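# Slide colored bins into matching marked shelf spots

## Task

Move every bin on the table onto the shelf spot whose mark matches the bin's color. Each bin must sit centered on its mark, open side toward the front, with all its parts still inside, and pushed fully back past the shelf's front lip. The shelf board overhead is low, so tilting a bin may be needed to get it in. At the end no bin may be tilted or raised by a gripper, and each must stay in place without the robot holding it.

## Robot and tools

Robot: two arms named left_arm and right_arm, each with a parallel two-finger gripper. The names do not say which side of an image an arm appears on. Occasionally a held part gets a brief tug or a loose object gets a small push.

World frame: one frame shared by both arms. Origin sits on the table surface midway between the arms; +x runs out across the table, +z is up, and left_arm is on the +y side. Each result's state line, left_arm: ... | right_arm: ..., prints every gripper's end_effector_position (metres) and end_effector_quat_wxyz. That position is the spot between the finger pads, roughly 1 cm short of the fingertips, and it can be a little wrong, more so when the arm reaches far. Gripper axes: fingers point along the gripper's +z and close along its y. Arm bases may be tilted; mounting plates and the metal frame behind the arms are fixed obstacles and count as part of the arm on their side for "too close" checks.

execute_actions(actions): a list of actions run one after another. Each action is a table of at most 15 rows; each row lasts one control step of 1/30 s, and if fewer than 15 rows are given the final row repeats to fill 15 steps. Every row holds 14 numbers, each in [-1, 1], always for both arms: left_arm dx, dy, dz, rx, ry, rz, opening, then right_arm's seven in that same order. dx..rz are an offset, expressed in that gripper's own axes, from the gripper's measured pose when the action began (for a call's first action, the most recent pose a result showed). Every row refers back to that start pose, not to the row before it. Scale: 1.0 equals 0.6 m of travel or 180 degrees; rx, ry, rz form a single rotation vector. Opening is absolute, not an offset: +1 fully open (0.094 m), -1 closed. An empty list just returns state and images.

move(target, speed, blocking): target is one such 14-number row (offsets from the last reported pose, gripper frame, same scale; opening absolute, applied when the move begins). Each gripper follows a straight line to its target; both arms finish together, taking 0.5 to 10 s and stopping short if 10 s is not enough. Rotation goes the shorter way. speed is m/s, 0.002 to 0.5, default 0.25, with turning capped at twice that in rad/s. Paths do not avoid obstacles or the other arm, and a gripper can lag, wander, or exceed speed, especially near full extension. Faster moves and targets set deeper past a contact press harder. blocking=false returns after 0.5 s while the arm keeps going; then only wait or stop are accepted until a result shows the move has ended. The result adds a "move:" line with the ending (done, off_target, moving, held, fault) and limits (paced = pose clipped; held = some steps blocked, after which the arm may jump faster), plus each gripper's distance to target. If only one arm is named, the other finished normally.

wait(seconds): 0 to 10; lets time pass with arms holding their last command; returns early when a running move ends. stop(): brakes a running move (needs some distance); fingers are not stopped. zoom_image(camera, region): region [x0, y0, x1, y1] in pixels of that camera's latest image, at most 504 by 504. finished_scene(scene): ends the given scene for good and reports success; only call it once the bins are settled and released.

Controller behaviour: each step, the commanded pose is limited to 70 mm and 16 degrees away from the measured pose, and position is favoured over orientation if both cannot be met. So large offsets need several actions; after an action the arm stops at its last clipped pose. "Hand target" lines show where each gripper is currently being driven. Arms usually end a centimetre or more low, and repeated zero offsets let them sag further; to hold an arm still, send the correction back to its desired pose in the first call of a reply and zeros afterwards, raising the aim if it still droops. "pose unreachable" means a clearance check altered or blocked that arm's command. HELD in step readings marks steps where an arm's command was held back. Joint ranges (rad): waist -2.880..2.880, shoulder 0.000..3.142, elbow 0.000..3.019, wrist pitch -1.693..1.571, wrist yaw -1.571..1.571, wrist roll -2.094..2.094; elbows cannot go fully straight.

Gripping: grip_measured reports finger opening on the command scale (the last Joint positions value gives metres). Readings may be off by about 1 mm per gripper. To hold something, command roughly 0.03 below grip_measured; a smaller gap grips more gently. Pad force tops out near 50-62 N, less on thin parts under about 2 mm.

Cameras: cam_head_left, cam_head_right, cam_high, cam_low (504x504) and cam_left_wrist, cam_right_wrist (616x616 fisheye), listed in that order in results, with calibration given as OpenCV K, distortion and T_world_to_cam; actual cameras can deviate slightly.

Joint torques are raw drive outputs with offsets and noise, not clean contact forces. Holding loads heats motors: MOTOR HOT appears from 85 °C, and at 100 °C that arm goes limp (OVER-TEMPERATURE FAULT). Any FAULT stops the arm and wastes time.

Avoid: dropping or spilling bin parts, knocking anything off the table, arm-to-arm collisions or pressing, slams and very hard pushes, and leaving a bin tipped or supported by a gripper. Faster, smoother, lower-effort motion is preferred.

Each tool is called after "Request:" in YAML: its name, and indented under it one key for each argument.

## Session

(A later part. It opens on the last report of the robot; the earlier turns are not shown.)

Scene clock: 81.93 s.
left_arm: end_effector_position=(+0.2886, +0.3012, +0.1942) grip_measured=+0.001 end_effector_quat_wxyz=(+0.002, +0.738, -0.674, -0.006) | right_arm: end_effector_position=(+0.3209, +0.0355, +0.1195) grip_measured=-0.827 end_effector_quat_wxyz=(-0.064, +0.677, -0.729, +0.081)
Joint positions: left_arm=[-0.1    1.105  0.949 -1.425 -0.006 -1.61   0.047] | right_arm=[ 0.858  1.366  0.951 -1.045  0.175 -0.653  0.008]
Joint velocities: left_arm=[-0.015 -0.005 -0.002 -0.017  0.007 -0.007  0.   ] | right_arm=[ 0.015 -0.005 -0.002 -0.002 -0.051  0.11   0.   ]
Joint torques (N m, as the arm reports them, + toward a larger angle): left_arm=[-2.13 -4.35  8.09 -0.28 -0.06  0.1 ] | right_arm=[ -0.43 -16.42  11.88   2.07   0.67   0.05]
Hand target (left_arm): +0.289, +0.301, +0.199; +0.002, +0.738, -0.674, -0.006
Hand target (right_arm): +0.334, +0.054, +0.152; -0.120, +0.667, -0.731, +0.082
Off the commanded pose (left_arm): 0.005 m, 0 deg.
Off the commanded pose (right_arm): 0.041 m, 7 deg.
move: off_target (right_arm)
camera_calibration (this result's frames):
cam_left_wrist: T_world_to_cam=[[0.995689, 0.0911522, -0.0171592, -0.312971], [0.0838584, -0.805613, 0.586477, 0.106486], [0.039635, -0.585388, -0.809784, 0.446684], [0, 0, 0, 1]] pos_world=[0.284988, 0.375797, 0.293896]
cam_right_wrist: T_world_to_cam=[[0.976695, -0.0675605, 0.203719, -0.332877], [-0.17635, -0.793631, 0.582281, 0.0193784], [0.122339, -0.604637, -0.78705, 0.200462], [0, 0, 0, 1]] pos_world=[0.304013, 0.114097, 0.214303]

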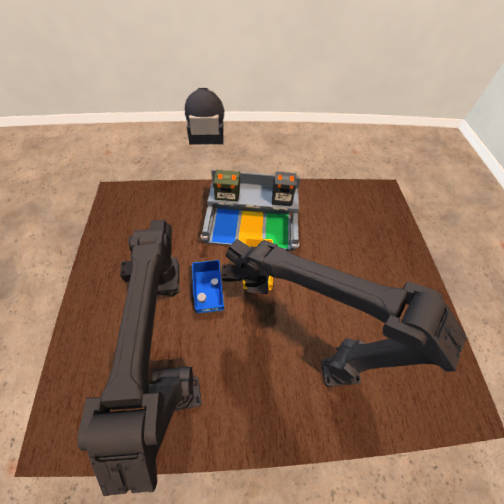

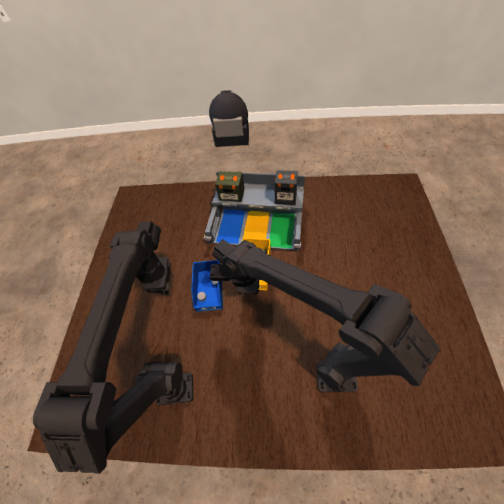

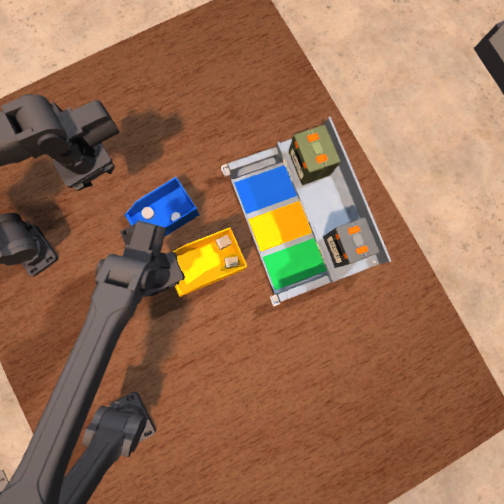

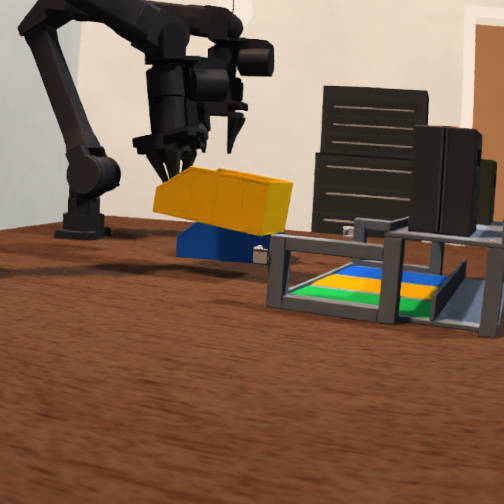

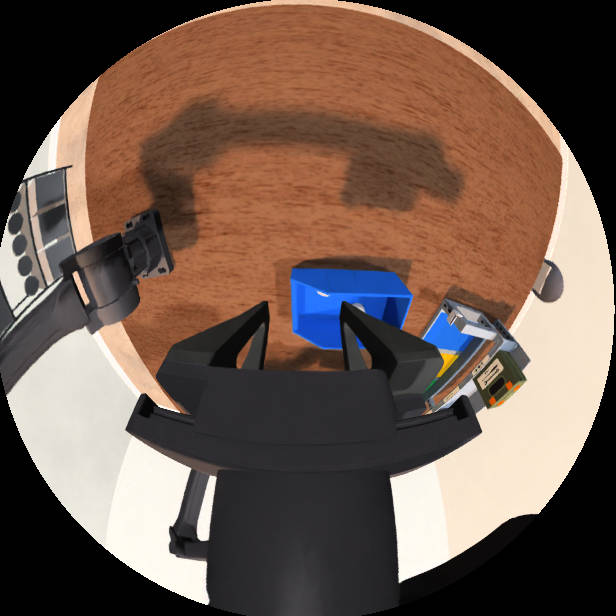

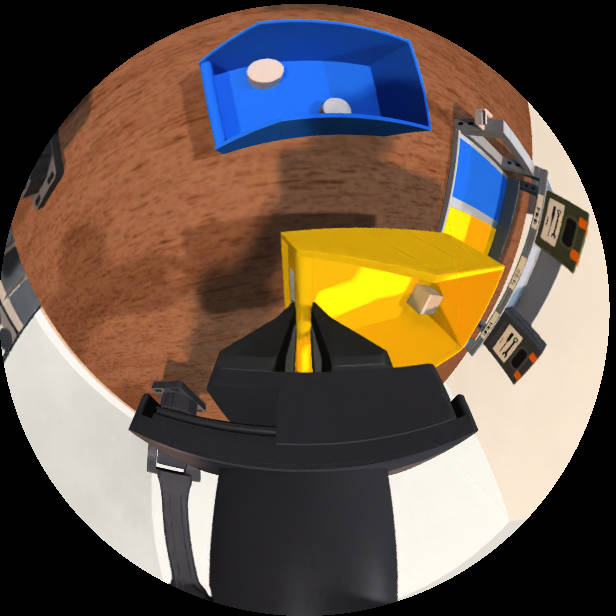

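Request:
move:
  target: [0,0,-0.008,0,0,0,0,-0.078,-0.297,0.027,0.025,-0.03,0.012,-1]
  speed: 0.1

Scene clock: 90.83 s.
left_arm: end_effector_position=(+0.2886, +0.3012, +0.1942) grip_measured=+0.001 end_effector_quat_wxyz=(+0.002, +0.738, -0.674, -0.006) | right_arm: end_effector_position=(+0.4630, +0.0491, +0.0966) grip_measured=-0.826 end_effector_quat_wxyz=(+0.061, -0.670, +0.737, -0.067)
Joint positions: left_arm=[-0.1    1.105  0.949 -1.425 -0.006 -1.61   0.047] | right_arm=[ 0.644  1.674  1.238 -0.998  0.122 -0.844  0.008]
Joint velocities: left_arm=[-0.005 -0.005 -0.007 -0.007 -0.022  0.007  0.001] | right_arm=[-0.005 -0.015 -0.007 -0.002 -0.125 -0.066  0.001]
Joint torques (N m, as the arm reports them, + toward a larger angle): left_arm=[-1.74 -4.18  7.91 -0.2  -0.08  0.06] | right_arm=[ -1.96 -20.41  15.26   2.07   0.27  -0.16]
Hand target (left_arm): +0.289, +0.301, +0.199; +0.002, +0.738, -0.674, -0.006
Hand target (right_arm): +0.498, +0.068, +0.143; +0.127, -0.663, +0.733, -0.079
Off the commanded pose (left_arm): 0.005 m, 0 deg.
Off the commanded pose (right_arm): 0.061 m, 8 deg.
move: off_target (right_arm)
camera_calibration (this result's frames):
cam_left_wrist: T_world_to_cam=[[0.995689, 0.0911522, -0.0171592, -0.312971], [0.0838584, -0.805613, 0.586477, 0.106486], [0.039635, -0.585388, -0.809784, 0.446684], [0, 0, 0, 1]] pos_world=[0.284988, 0.375797, 0.293896]
cam_right_wrist: T_world_to_cam=[[0.979484, -0.0898766, 0.180369, -0.464077], [-0.178702, -0.801081, 0.571257, 0.0711688], [0.0931478, -0.59177, -0.800707, 0.187503], [0, 0, 0, 1]] pos_world=[0.449809, 0.126261, 0.193184]

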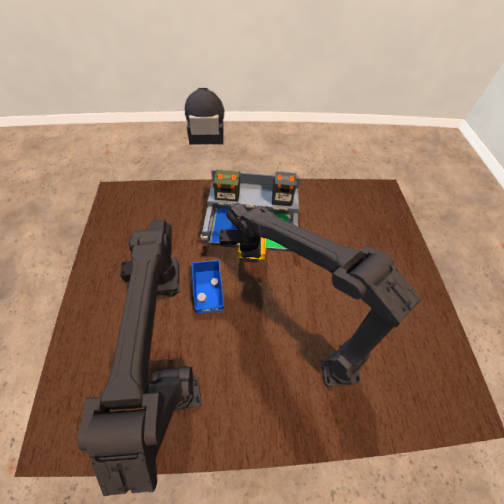

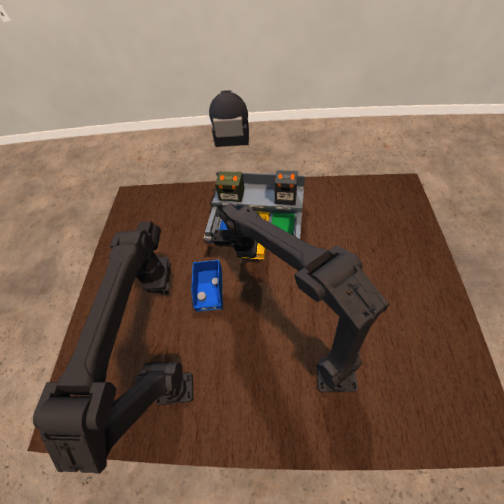

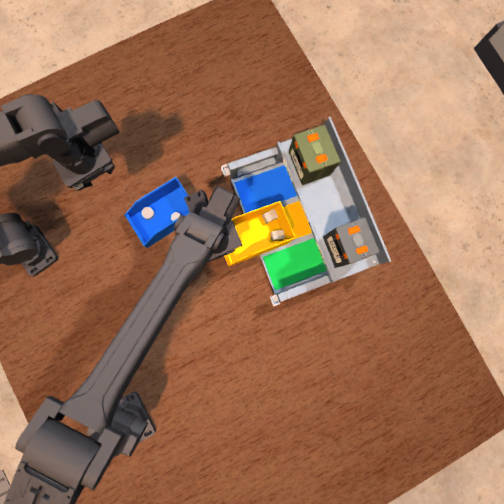

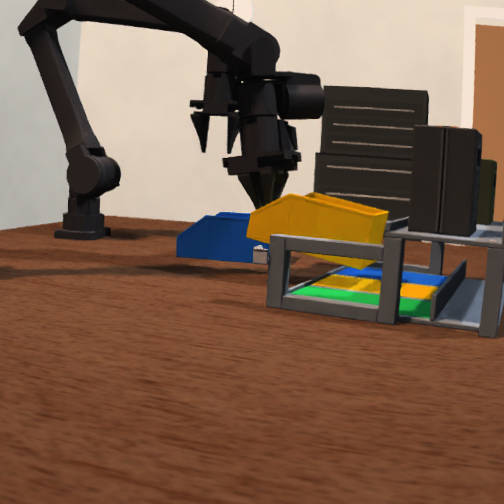

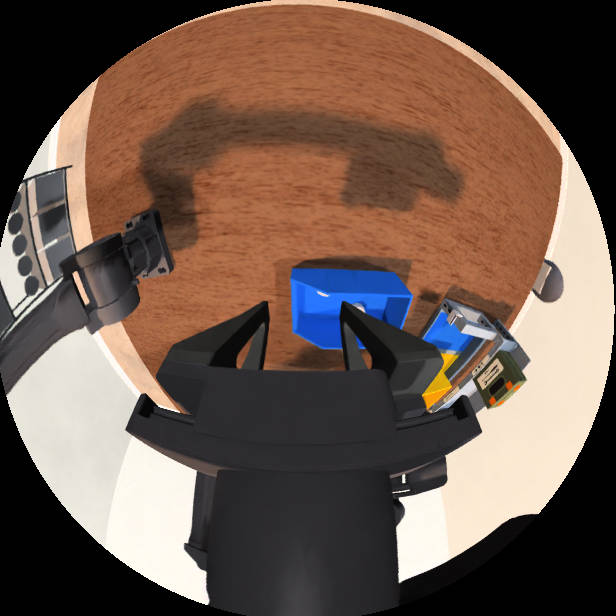

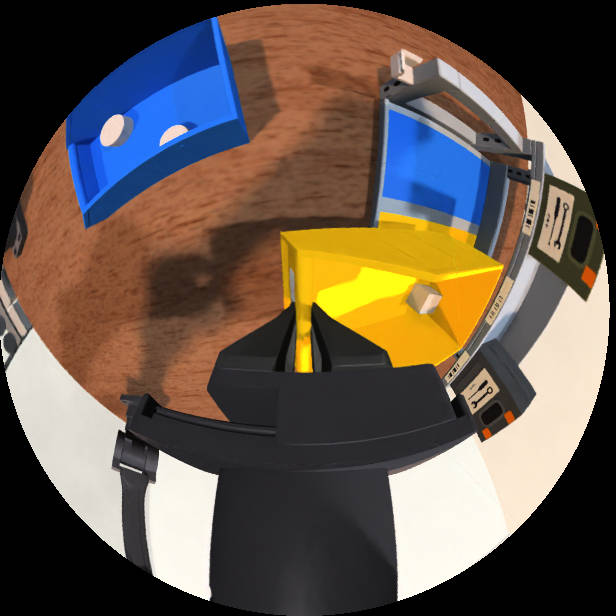

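Request:
move:
  target: [0,0,-0.008,0,0,0,0,-0.035,-0.097,0.01,0,-0.025,0.003,-1]
  speed: 0.05

Request:
zoom_image:
  camera: "cam_high"
  region: [200, 150, 360, 310]

Request:
zoom_image:
  camera: "cam_low"
  region: [230, 170, 504, 340]

Scene clock: 100.53 s.
left_arm: end_effector_position=(+0.2886, +0.3012, +0.1942) grip_measured=+0.001 end_effector_quat_wxyz=(+0.002, +0.738, -0.674, -0.006) | right_arm: end_effector_position=(+0.4919, +0.0513, +0.0715) grip_measured=-0.826 end_effector_quat_wxyz=(+0.049, -0.669, +0.741, -0.035)
Joint positions: left_arm=[-0.1    1.105  0.949 -1.425 -0.006 -1.61   0.047] | right_arm=[ 0.594  1.777  1.312 -0.998  0.056 -0.881  0.008]
Joint velocities: left_arm=[-0.015 -0.015  0.002 -0.002 -0.051 -0.051 -0.001] | right_arm=[ 0.005  0.005  0.017 -0.007 -0.007 -0.037  0.   ]
Joint torques (N m, as the arm reports them, + toward a larger angle): left_arm=[-1.56 -4.35  8.05 -0.27 -0.07  0.11] | right_arm=[ -2.24 -20.59  14.2    1.05  -0.19  -0.2 ]
Hand target (left_arm): +0.289, +0.301, +0.199; +0.002, +0.738, -0.674, -0.006
Hand target (right_arm): +0.521, +0.063, +0.103; +0.091, -0.669, +0.737, -0.042
Off the commanded pose (left_arm): 0.005 m, 0 deg.
Off the commanded pose (right_arm): 0.045 m, 5 deg.
move: off_target (right_arm)
camera_calibration (this result's frames):
cam_left_wrist: T_world_to_cam=[[0.995689, 0.0911522, -0.0171592, -0.312971], [0.0838584, -0.805613, 0.586477, 0.106486], [0.039635, -0.585388, -0.809784, 0.446684], [0, 0, 0, 1]] pos_world=[0.284988, 0.375797, 0.293896]
cam_right_wrist: T_world_to_cam=[[0.988201, -0.09972, 0.11625, -0.486863], [-0.147968, -0.817552, 0.556519, 0.0791867], [0.0395446, -0.567155, -0.822662, 0.192634], [0, 0, 0, 1]] pos_world=[0.485218, 0.125443, 0.171002]

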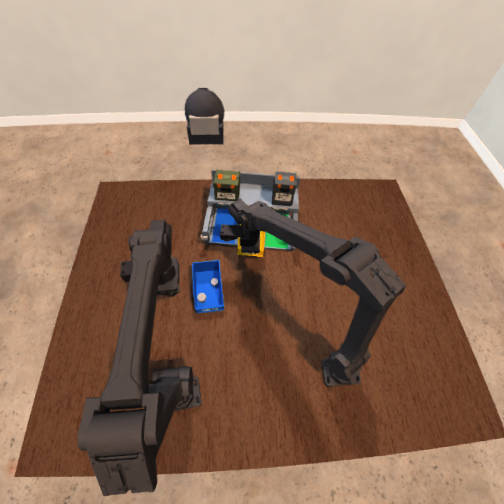

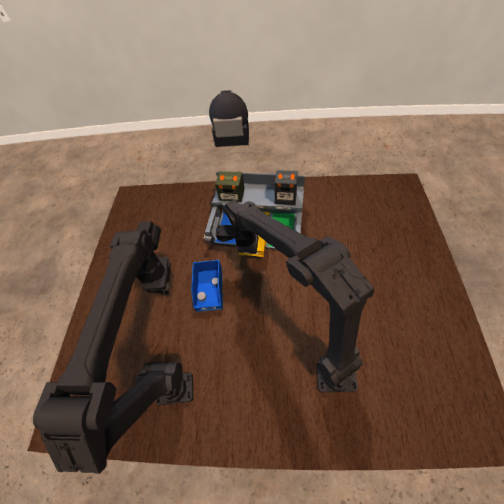

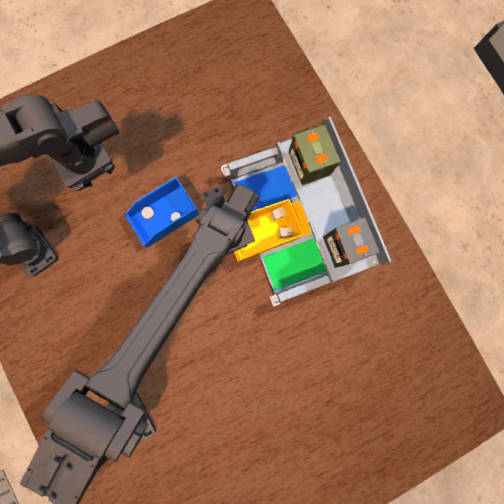

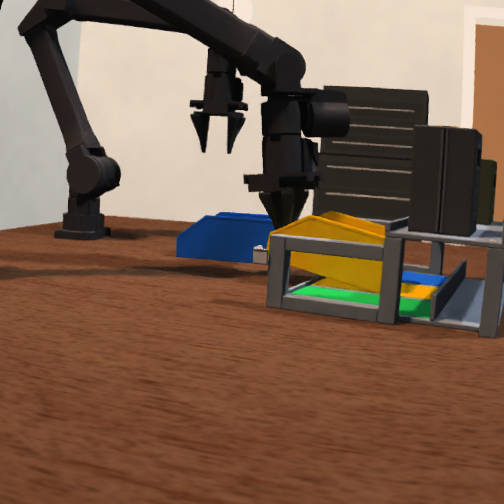

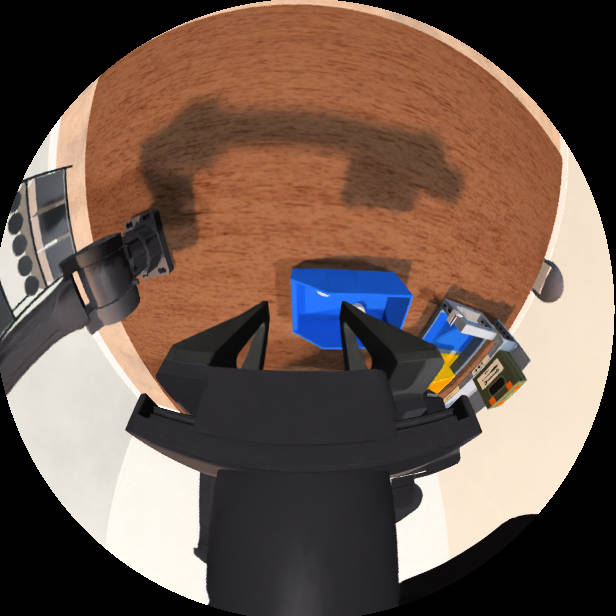

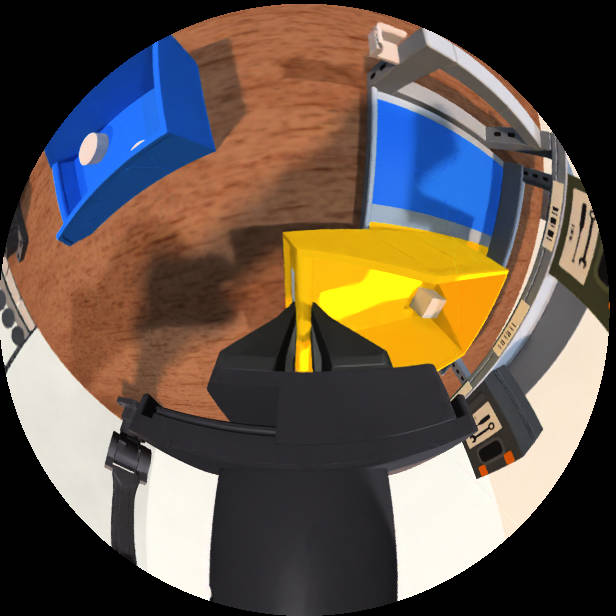

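Region (200, 150, 360, 310) of cam_high's 504x504 image, scaled by 3.150, with more detail than that image has.

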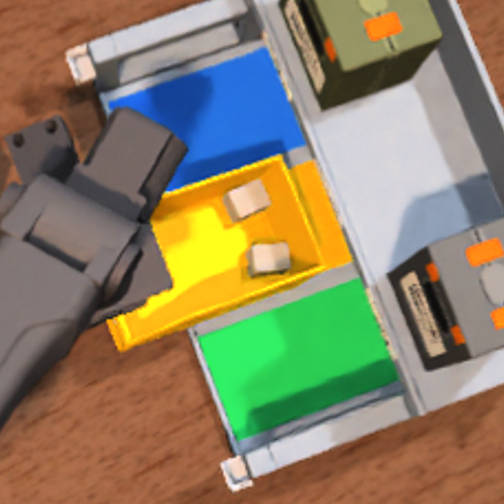

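Region (230, 170, 504, 340) of cam_low's 504x504 image, scaled by 1.839, with more detail than that image has; it fills the top 313 rows of this view, and the rest is white.

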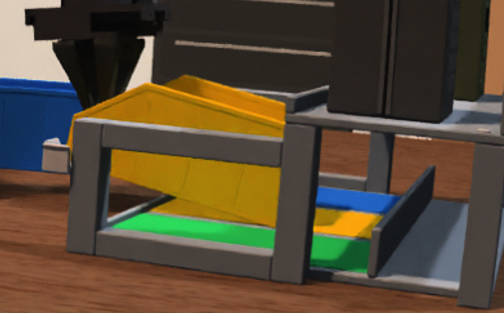

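Request:
move:
  target: [0,0,-0.008,0,0,0,0,-0.025,-0.155,-0.008,0.01,-0.01,0,-1]
  speed: 0.04

Request:
zoom_image:
  camera: "cam_low"
  region: [230, 170, 504, 340]

Scene clock: 106.83 s.
left_arm: end_effector_position=(+0.2886, +0.3012, +0.1942) grip_measured=+0.001 end_effector_quat_wxyz=(+0.002, +0.738, -0.674, -0.006) | right_arm: end_effector_position=(+0.5609, +0.0528, +0.0670) grip_measured=-0.826 end_effector_quat_wxyz=(+0.048, -0.668, +0.742, -0.034)
Joint positions: left_arm=[-0.1    1.105  0.949 -1.425 -0.006 -1.61   0.047] | right_arm=[ 0.529  1.923  1.515 -1.055  0.047 -0.944  0.008]
Joint velocities: left_arm=[ 0.005 -0.005 -0.002 -0.007 -0.051 -0.007  0.001] | right_arm=[ 0.005  0.005 -0.007 -0.002  0.022 -0.022  0.   ]
Joint torques (N m, as the arm reports them, + toward a larger angle): left_arm=[-1.68 -5.1   8.01 -0.2  -0.14  0.05] | right_arm=[ -2.41 -22.27  13.88   0.22  -0.35  -0.26]
Hand target (left_arm): +0.289, +0.301, +0.199; +0.002, +0.738, -0.674, -0.006
Hand target (right_arm): +0.584, +0.057, +0.088; +0.072, -0.668, +0.739, -0.038
Off the commanded pose (left_arm): 0.005 m, 0 deg.
Off the commanded pose (right_arm): 0.032 m, 3 deg.
move: off_target (right_arm)
camera_calibration (this result's frames):
cam_left_wrist: T_world_to_cam=[[0.995689, 0.0911522, -0.0171592, -0.312971], [0.0838584, -0.805613, 0.586477, 0.106486], [0.039635, -0.585388, -0.809784, 0.446684], [0, 0, 0, 1]] pos_world=[0.284988, 0.375797, 0.293896]
cam_right_wrist: T_world_to_cam=[[0.988222, -0.102359, 0.113754, -0.554097], [-0.148694, -0.817946, 0.555746, 0.0936263], [0.0361587, -0.566115, -0.823533, 0.188994], [0, 0, 0, 1]] pos_world=[0.554658, 0.126857, 0.166641]

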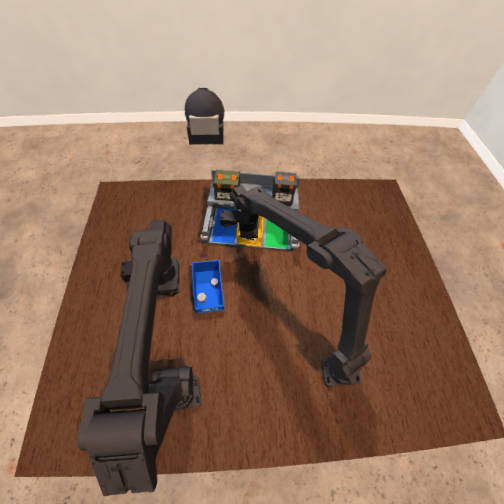

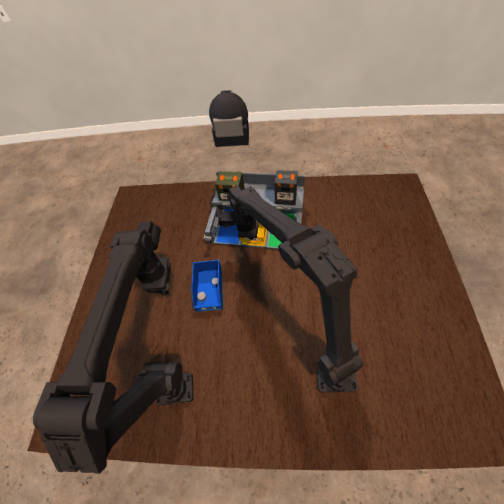

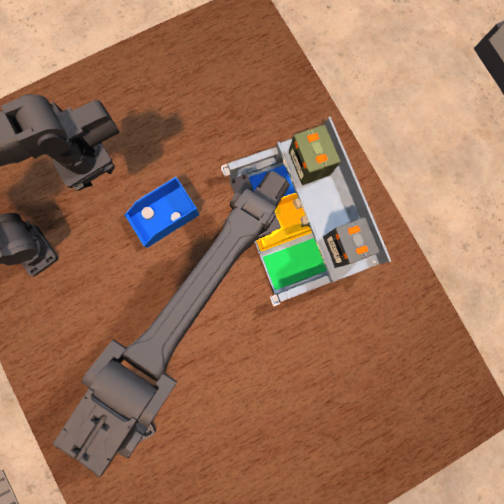

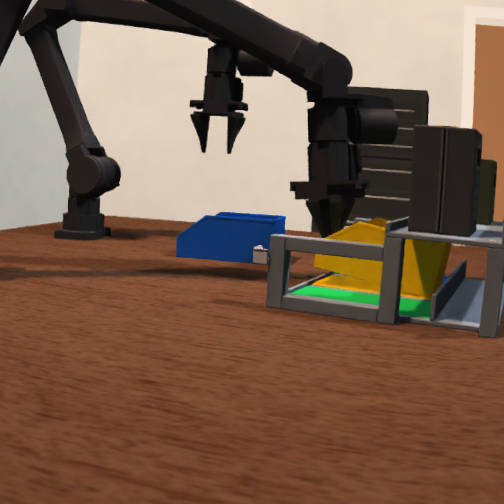

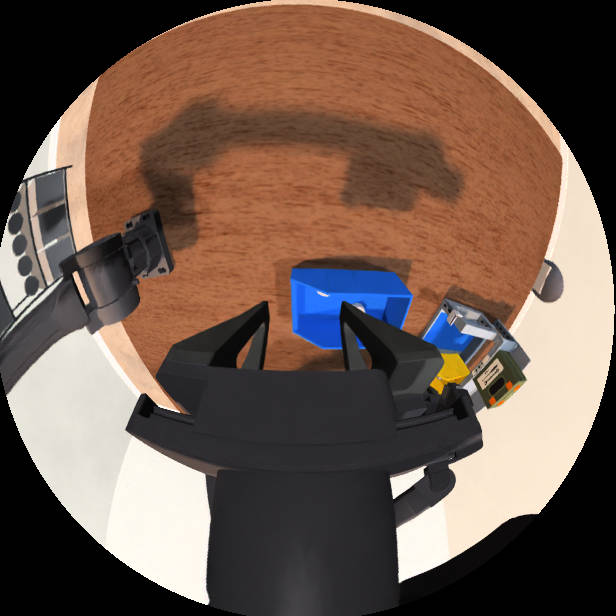

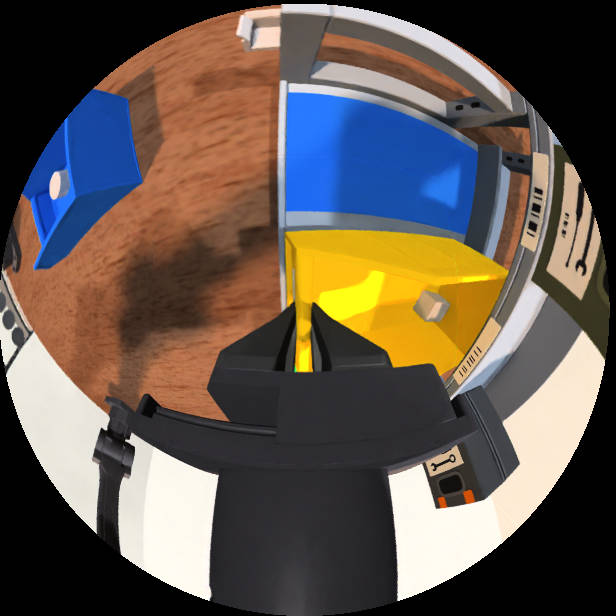

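Region (230, 170, 504, 340) of cam_low's 504x504 image, scaled by 1.839, with more detail than that image has; it fills the top 313 rows of this view, and the rest is white.

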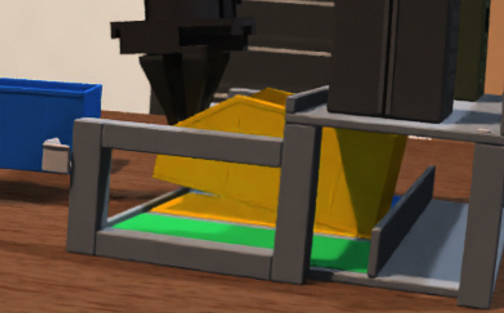

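Request:
move:
  target: [0.16,0.005,0.17,0,0,0,-0.1,0.012,-0.05,0.025,0,0,0,-1]
  speed: 0.07

Request:
zoom_image:
  camera: "cam_low"
  region: [230, 170, 504, 340]

Request:
zoom_image:
  camera: "cam_high"
  region: [200, 150, 360, 310]

Scene clock: 114.10 s.
left_arm: end_effector_position=(+0.2915, +0.2092, +0.0927) grip_measured=-0.098 end_effector_quat_wxyz=(+0.003, +0.734, -0.679, -0.012) | right_arm: end_effector_position=(+0.5650, +0.0447, +0.0433) grip_measured=-0.826 end_effector_quat_wxyz=(-0.029, +0.676, -0.736, +0.030)
Joint positions: left_arm=[-0.412  1.244  0.775 -1.126 -0.006 -1.911  0.042] | right_arm=[ 0.513  1.969  1.523 -1.055  0.044 -0.98   0.008]
Joint velocities: left_arm=[-0.005  0.005 -0.002 -0.002  0.007 -0.037  0.002] | right_arm=[-0.024 -0.015  0.002  0.007  0.022 -0.066 -0.   ]
Joint torques (N m, as the arm reports them, + toward a larger angle): left_arm=[-2.39 -4.92  6.67  0.81 -0.08 -0.05] | right_arm=[ -3.18 -21.84  13.     0.53  -0.14  -0.09]
Hand target (left_arm): +0.295, +0.206, +0.091; +0.000, +0.738, -0.674, -0.007
Hand target (right_arm): +0.590, +0.042, +0.056; -0.049, +0.668, -0.742, +0.035
Off the commanded pose (left_arm): 0.004 m, 1 deg.
Off the commanded pose (right_arm): 0.029 m, 3 deg.
move: off_target (right_arm)
camera_calibration (this result's frames):
cam_left_wrist: T_world_to_cam=[[0.996412, 0.0802263, -0.026975, -0.306277], [0.0809476, -0.810148, 0.580609, 0.0940696], [0.0247264, -0.58071, -0.813735, 0.314233], [0, 0, 0, 1]] pos_world=[0.289794, 0.28326, 0.192823]
cam_right_wrist: T_world_to_cam=[[0.993424, -0.0806606, 0.0812616, -0.558792], [-0.112872, -0.809059, 0.576788, 0.0792317], [0.0192214, -0.582167, -0.812842, 0.174619], [0, 0, 0, 1]] pos_world=[0.560704, 0.120688, 0.141646]

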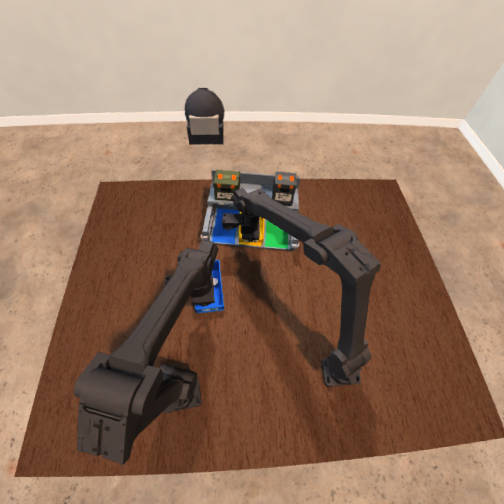

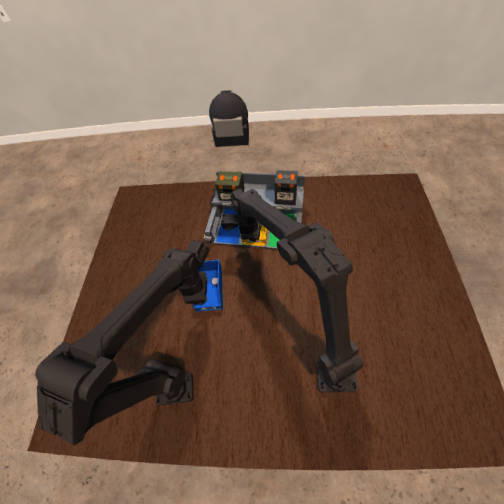

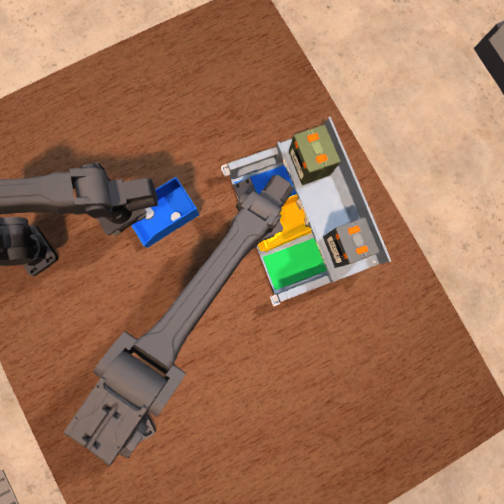

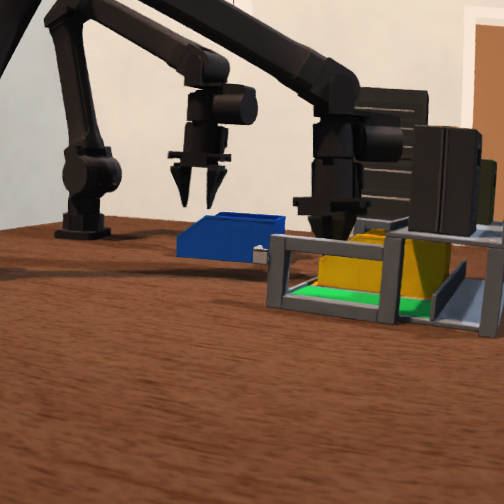

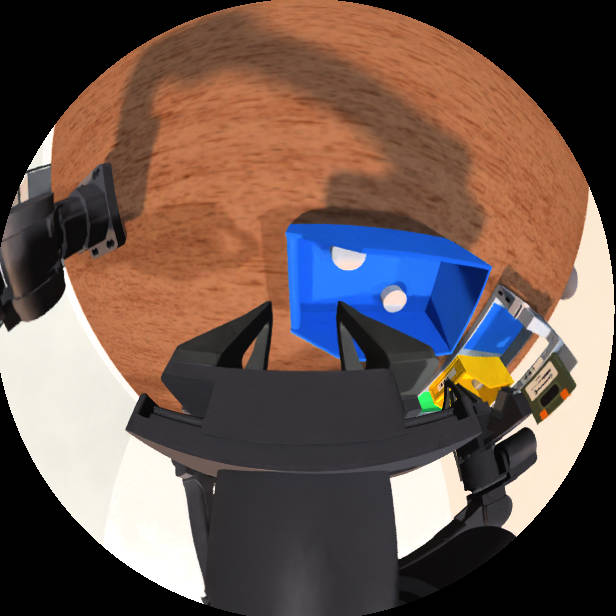

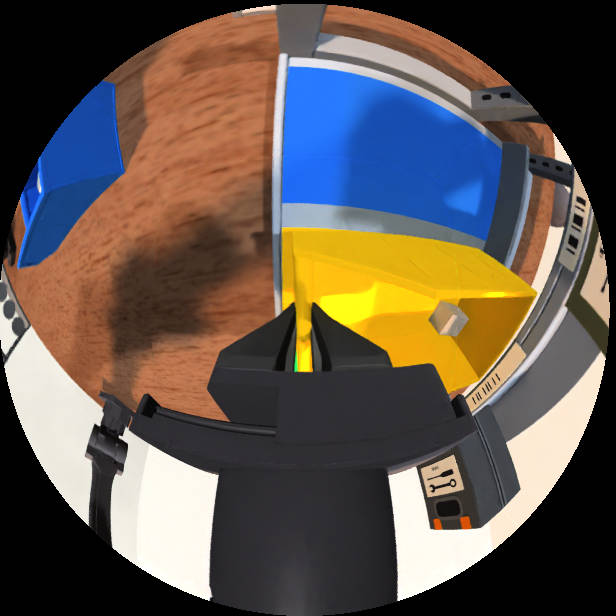

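Region (230, 170, 504, 340) of cam_low's 504x504 image, scaled by 1.839, with more detail than that image has; it fills the top 313 rows of this view, and the rest is white.

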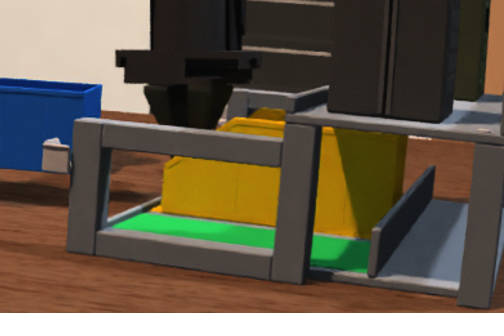

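Region (200, 150, 360, 310) of cam_high's 504x504 image, scaled by 3.150, with more detail than that image has.

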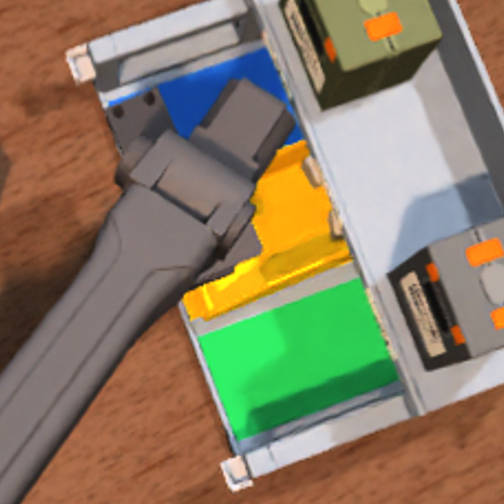

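Request:
move:
  target: [0.02,0.016,0.11,0.008,0,0,-0.1,0,-0.06,-0.01,0.01,0,0.022,-1]
  speed: 0.05

Request:
zoom_image:
  camera: "cam_high"
  region: [200, 150, 360, 310]

Scene clock: 121.00 s.
left_arm: end_effector_position=(+0.2797, +0.2001, +0.0283) grip_measured=-0.098 end_effector_quat_wxyz=(-0.003, +0.732, -0.681, -0.007) | right_arm: end_effector_position=(+0.5712, +0.0463, +0.0420) grip_measured=-0.826 end_effector_quat_wxyz=(+0.024, -0.668, +0.743, -0.032)
Joint positions: left_arm=[-0.456  1.327  0.646 -0.9   -0.012 -1.947  0.042] | right_arm=[ 0.512  1.991  1.554 -1.074  0.051 -0.957  0.008]
Joint velocities: left_arm=[-0.005 -0.015  0.022 -0.017  0.066  0.007  0.001] | right_arm=[-0.015 -0.015 -0.002 -0.012  0.022  0.037 -0.   ]
Joint torques (N m, as the arm reports them, + toward a larger angle): left_arm=[-1.34 -5.06  5.77  0.91 -0.2  -0.05] | right_arm=[ -3.34 -21.48  13.56   0.41   0.28   0.09]
Hand target (left_arm): +0.282, +0.197, +0.026; -0.007, +0.734, -0.679, -0.003
Hand target (right_arm): +0.599, +0.041, +0.053; +0.041, -0.650, +0.758, -0.041
Off the commanded pose (left_arm): 0.004 m, 1 deg.
Off the commanded pose (right_arm): 0.031 m, 3 deg.
move: off_target (right_arm)
camera_calibration (this result's frames):
cam_left_wrist: T_world_to_cam=[[0.997297, 0.0725623, -0.0115902, -0.294663], [0.0658181, -0.811964, 0.579984, 0.129612], [0.0326741, -0.579179, -0.814545, 0.254322], [0, 0, 0, 1]] pos_world=[0.277026, 0.27392, 0.128569]
cam_right_wrist: T_world_to_cam=[[0.99164, -0.103065, 0.0776425, -0.562472], [-0.129022, -0.801215, 0.584301, 0.0905127], [0.00198739, -0.589434, -0.807814, 0.184284], [0, 0, 0, 1]] pos_world=[0.569081, 0.123172, 0.139653]

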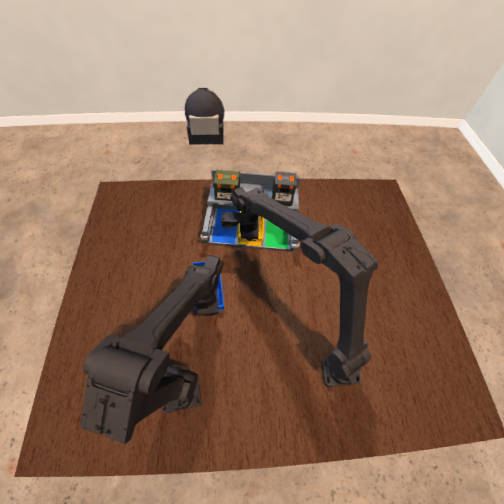

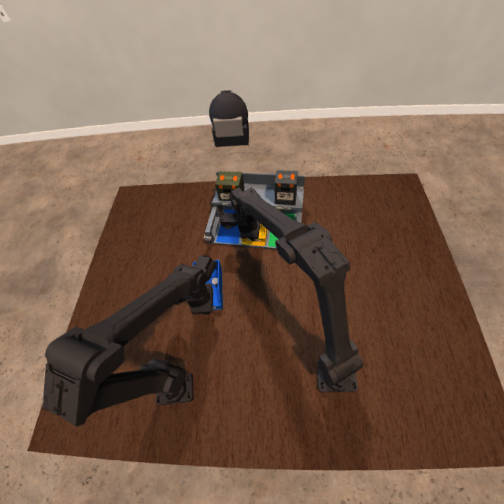

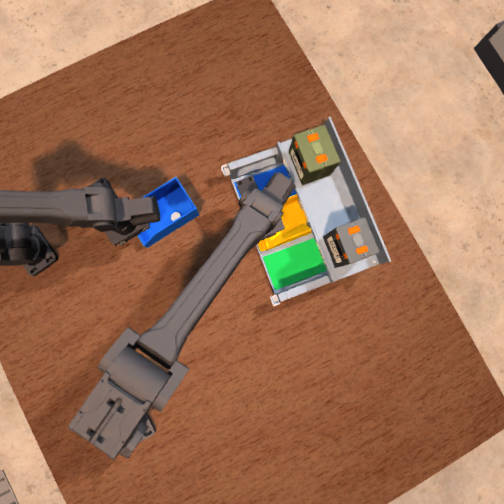

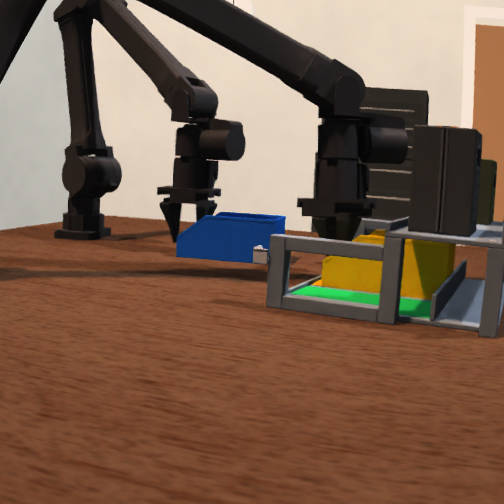

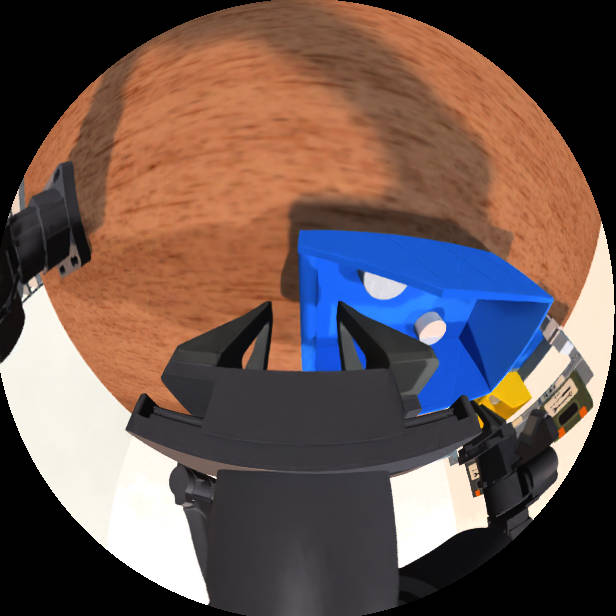

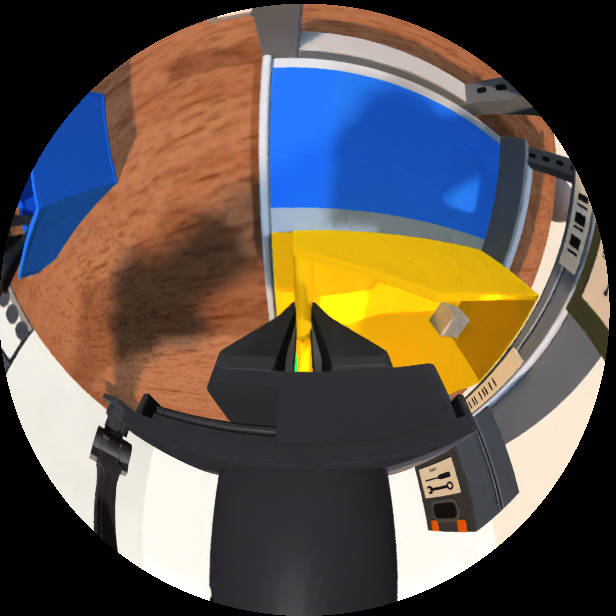

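Region (200, 150, 360, 310) of cam_high's 504x504 image, scaled by 3.150, with more detail than that image has.

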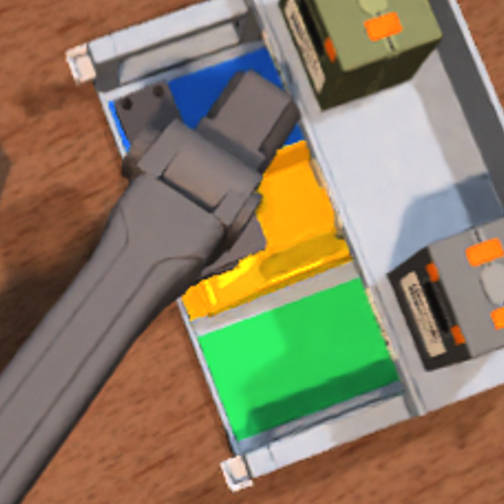

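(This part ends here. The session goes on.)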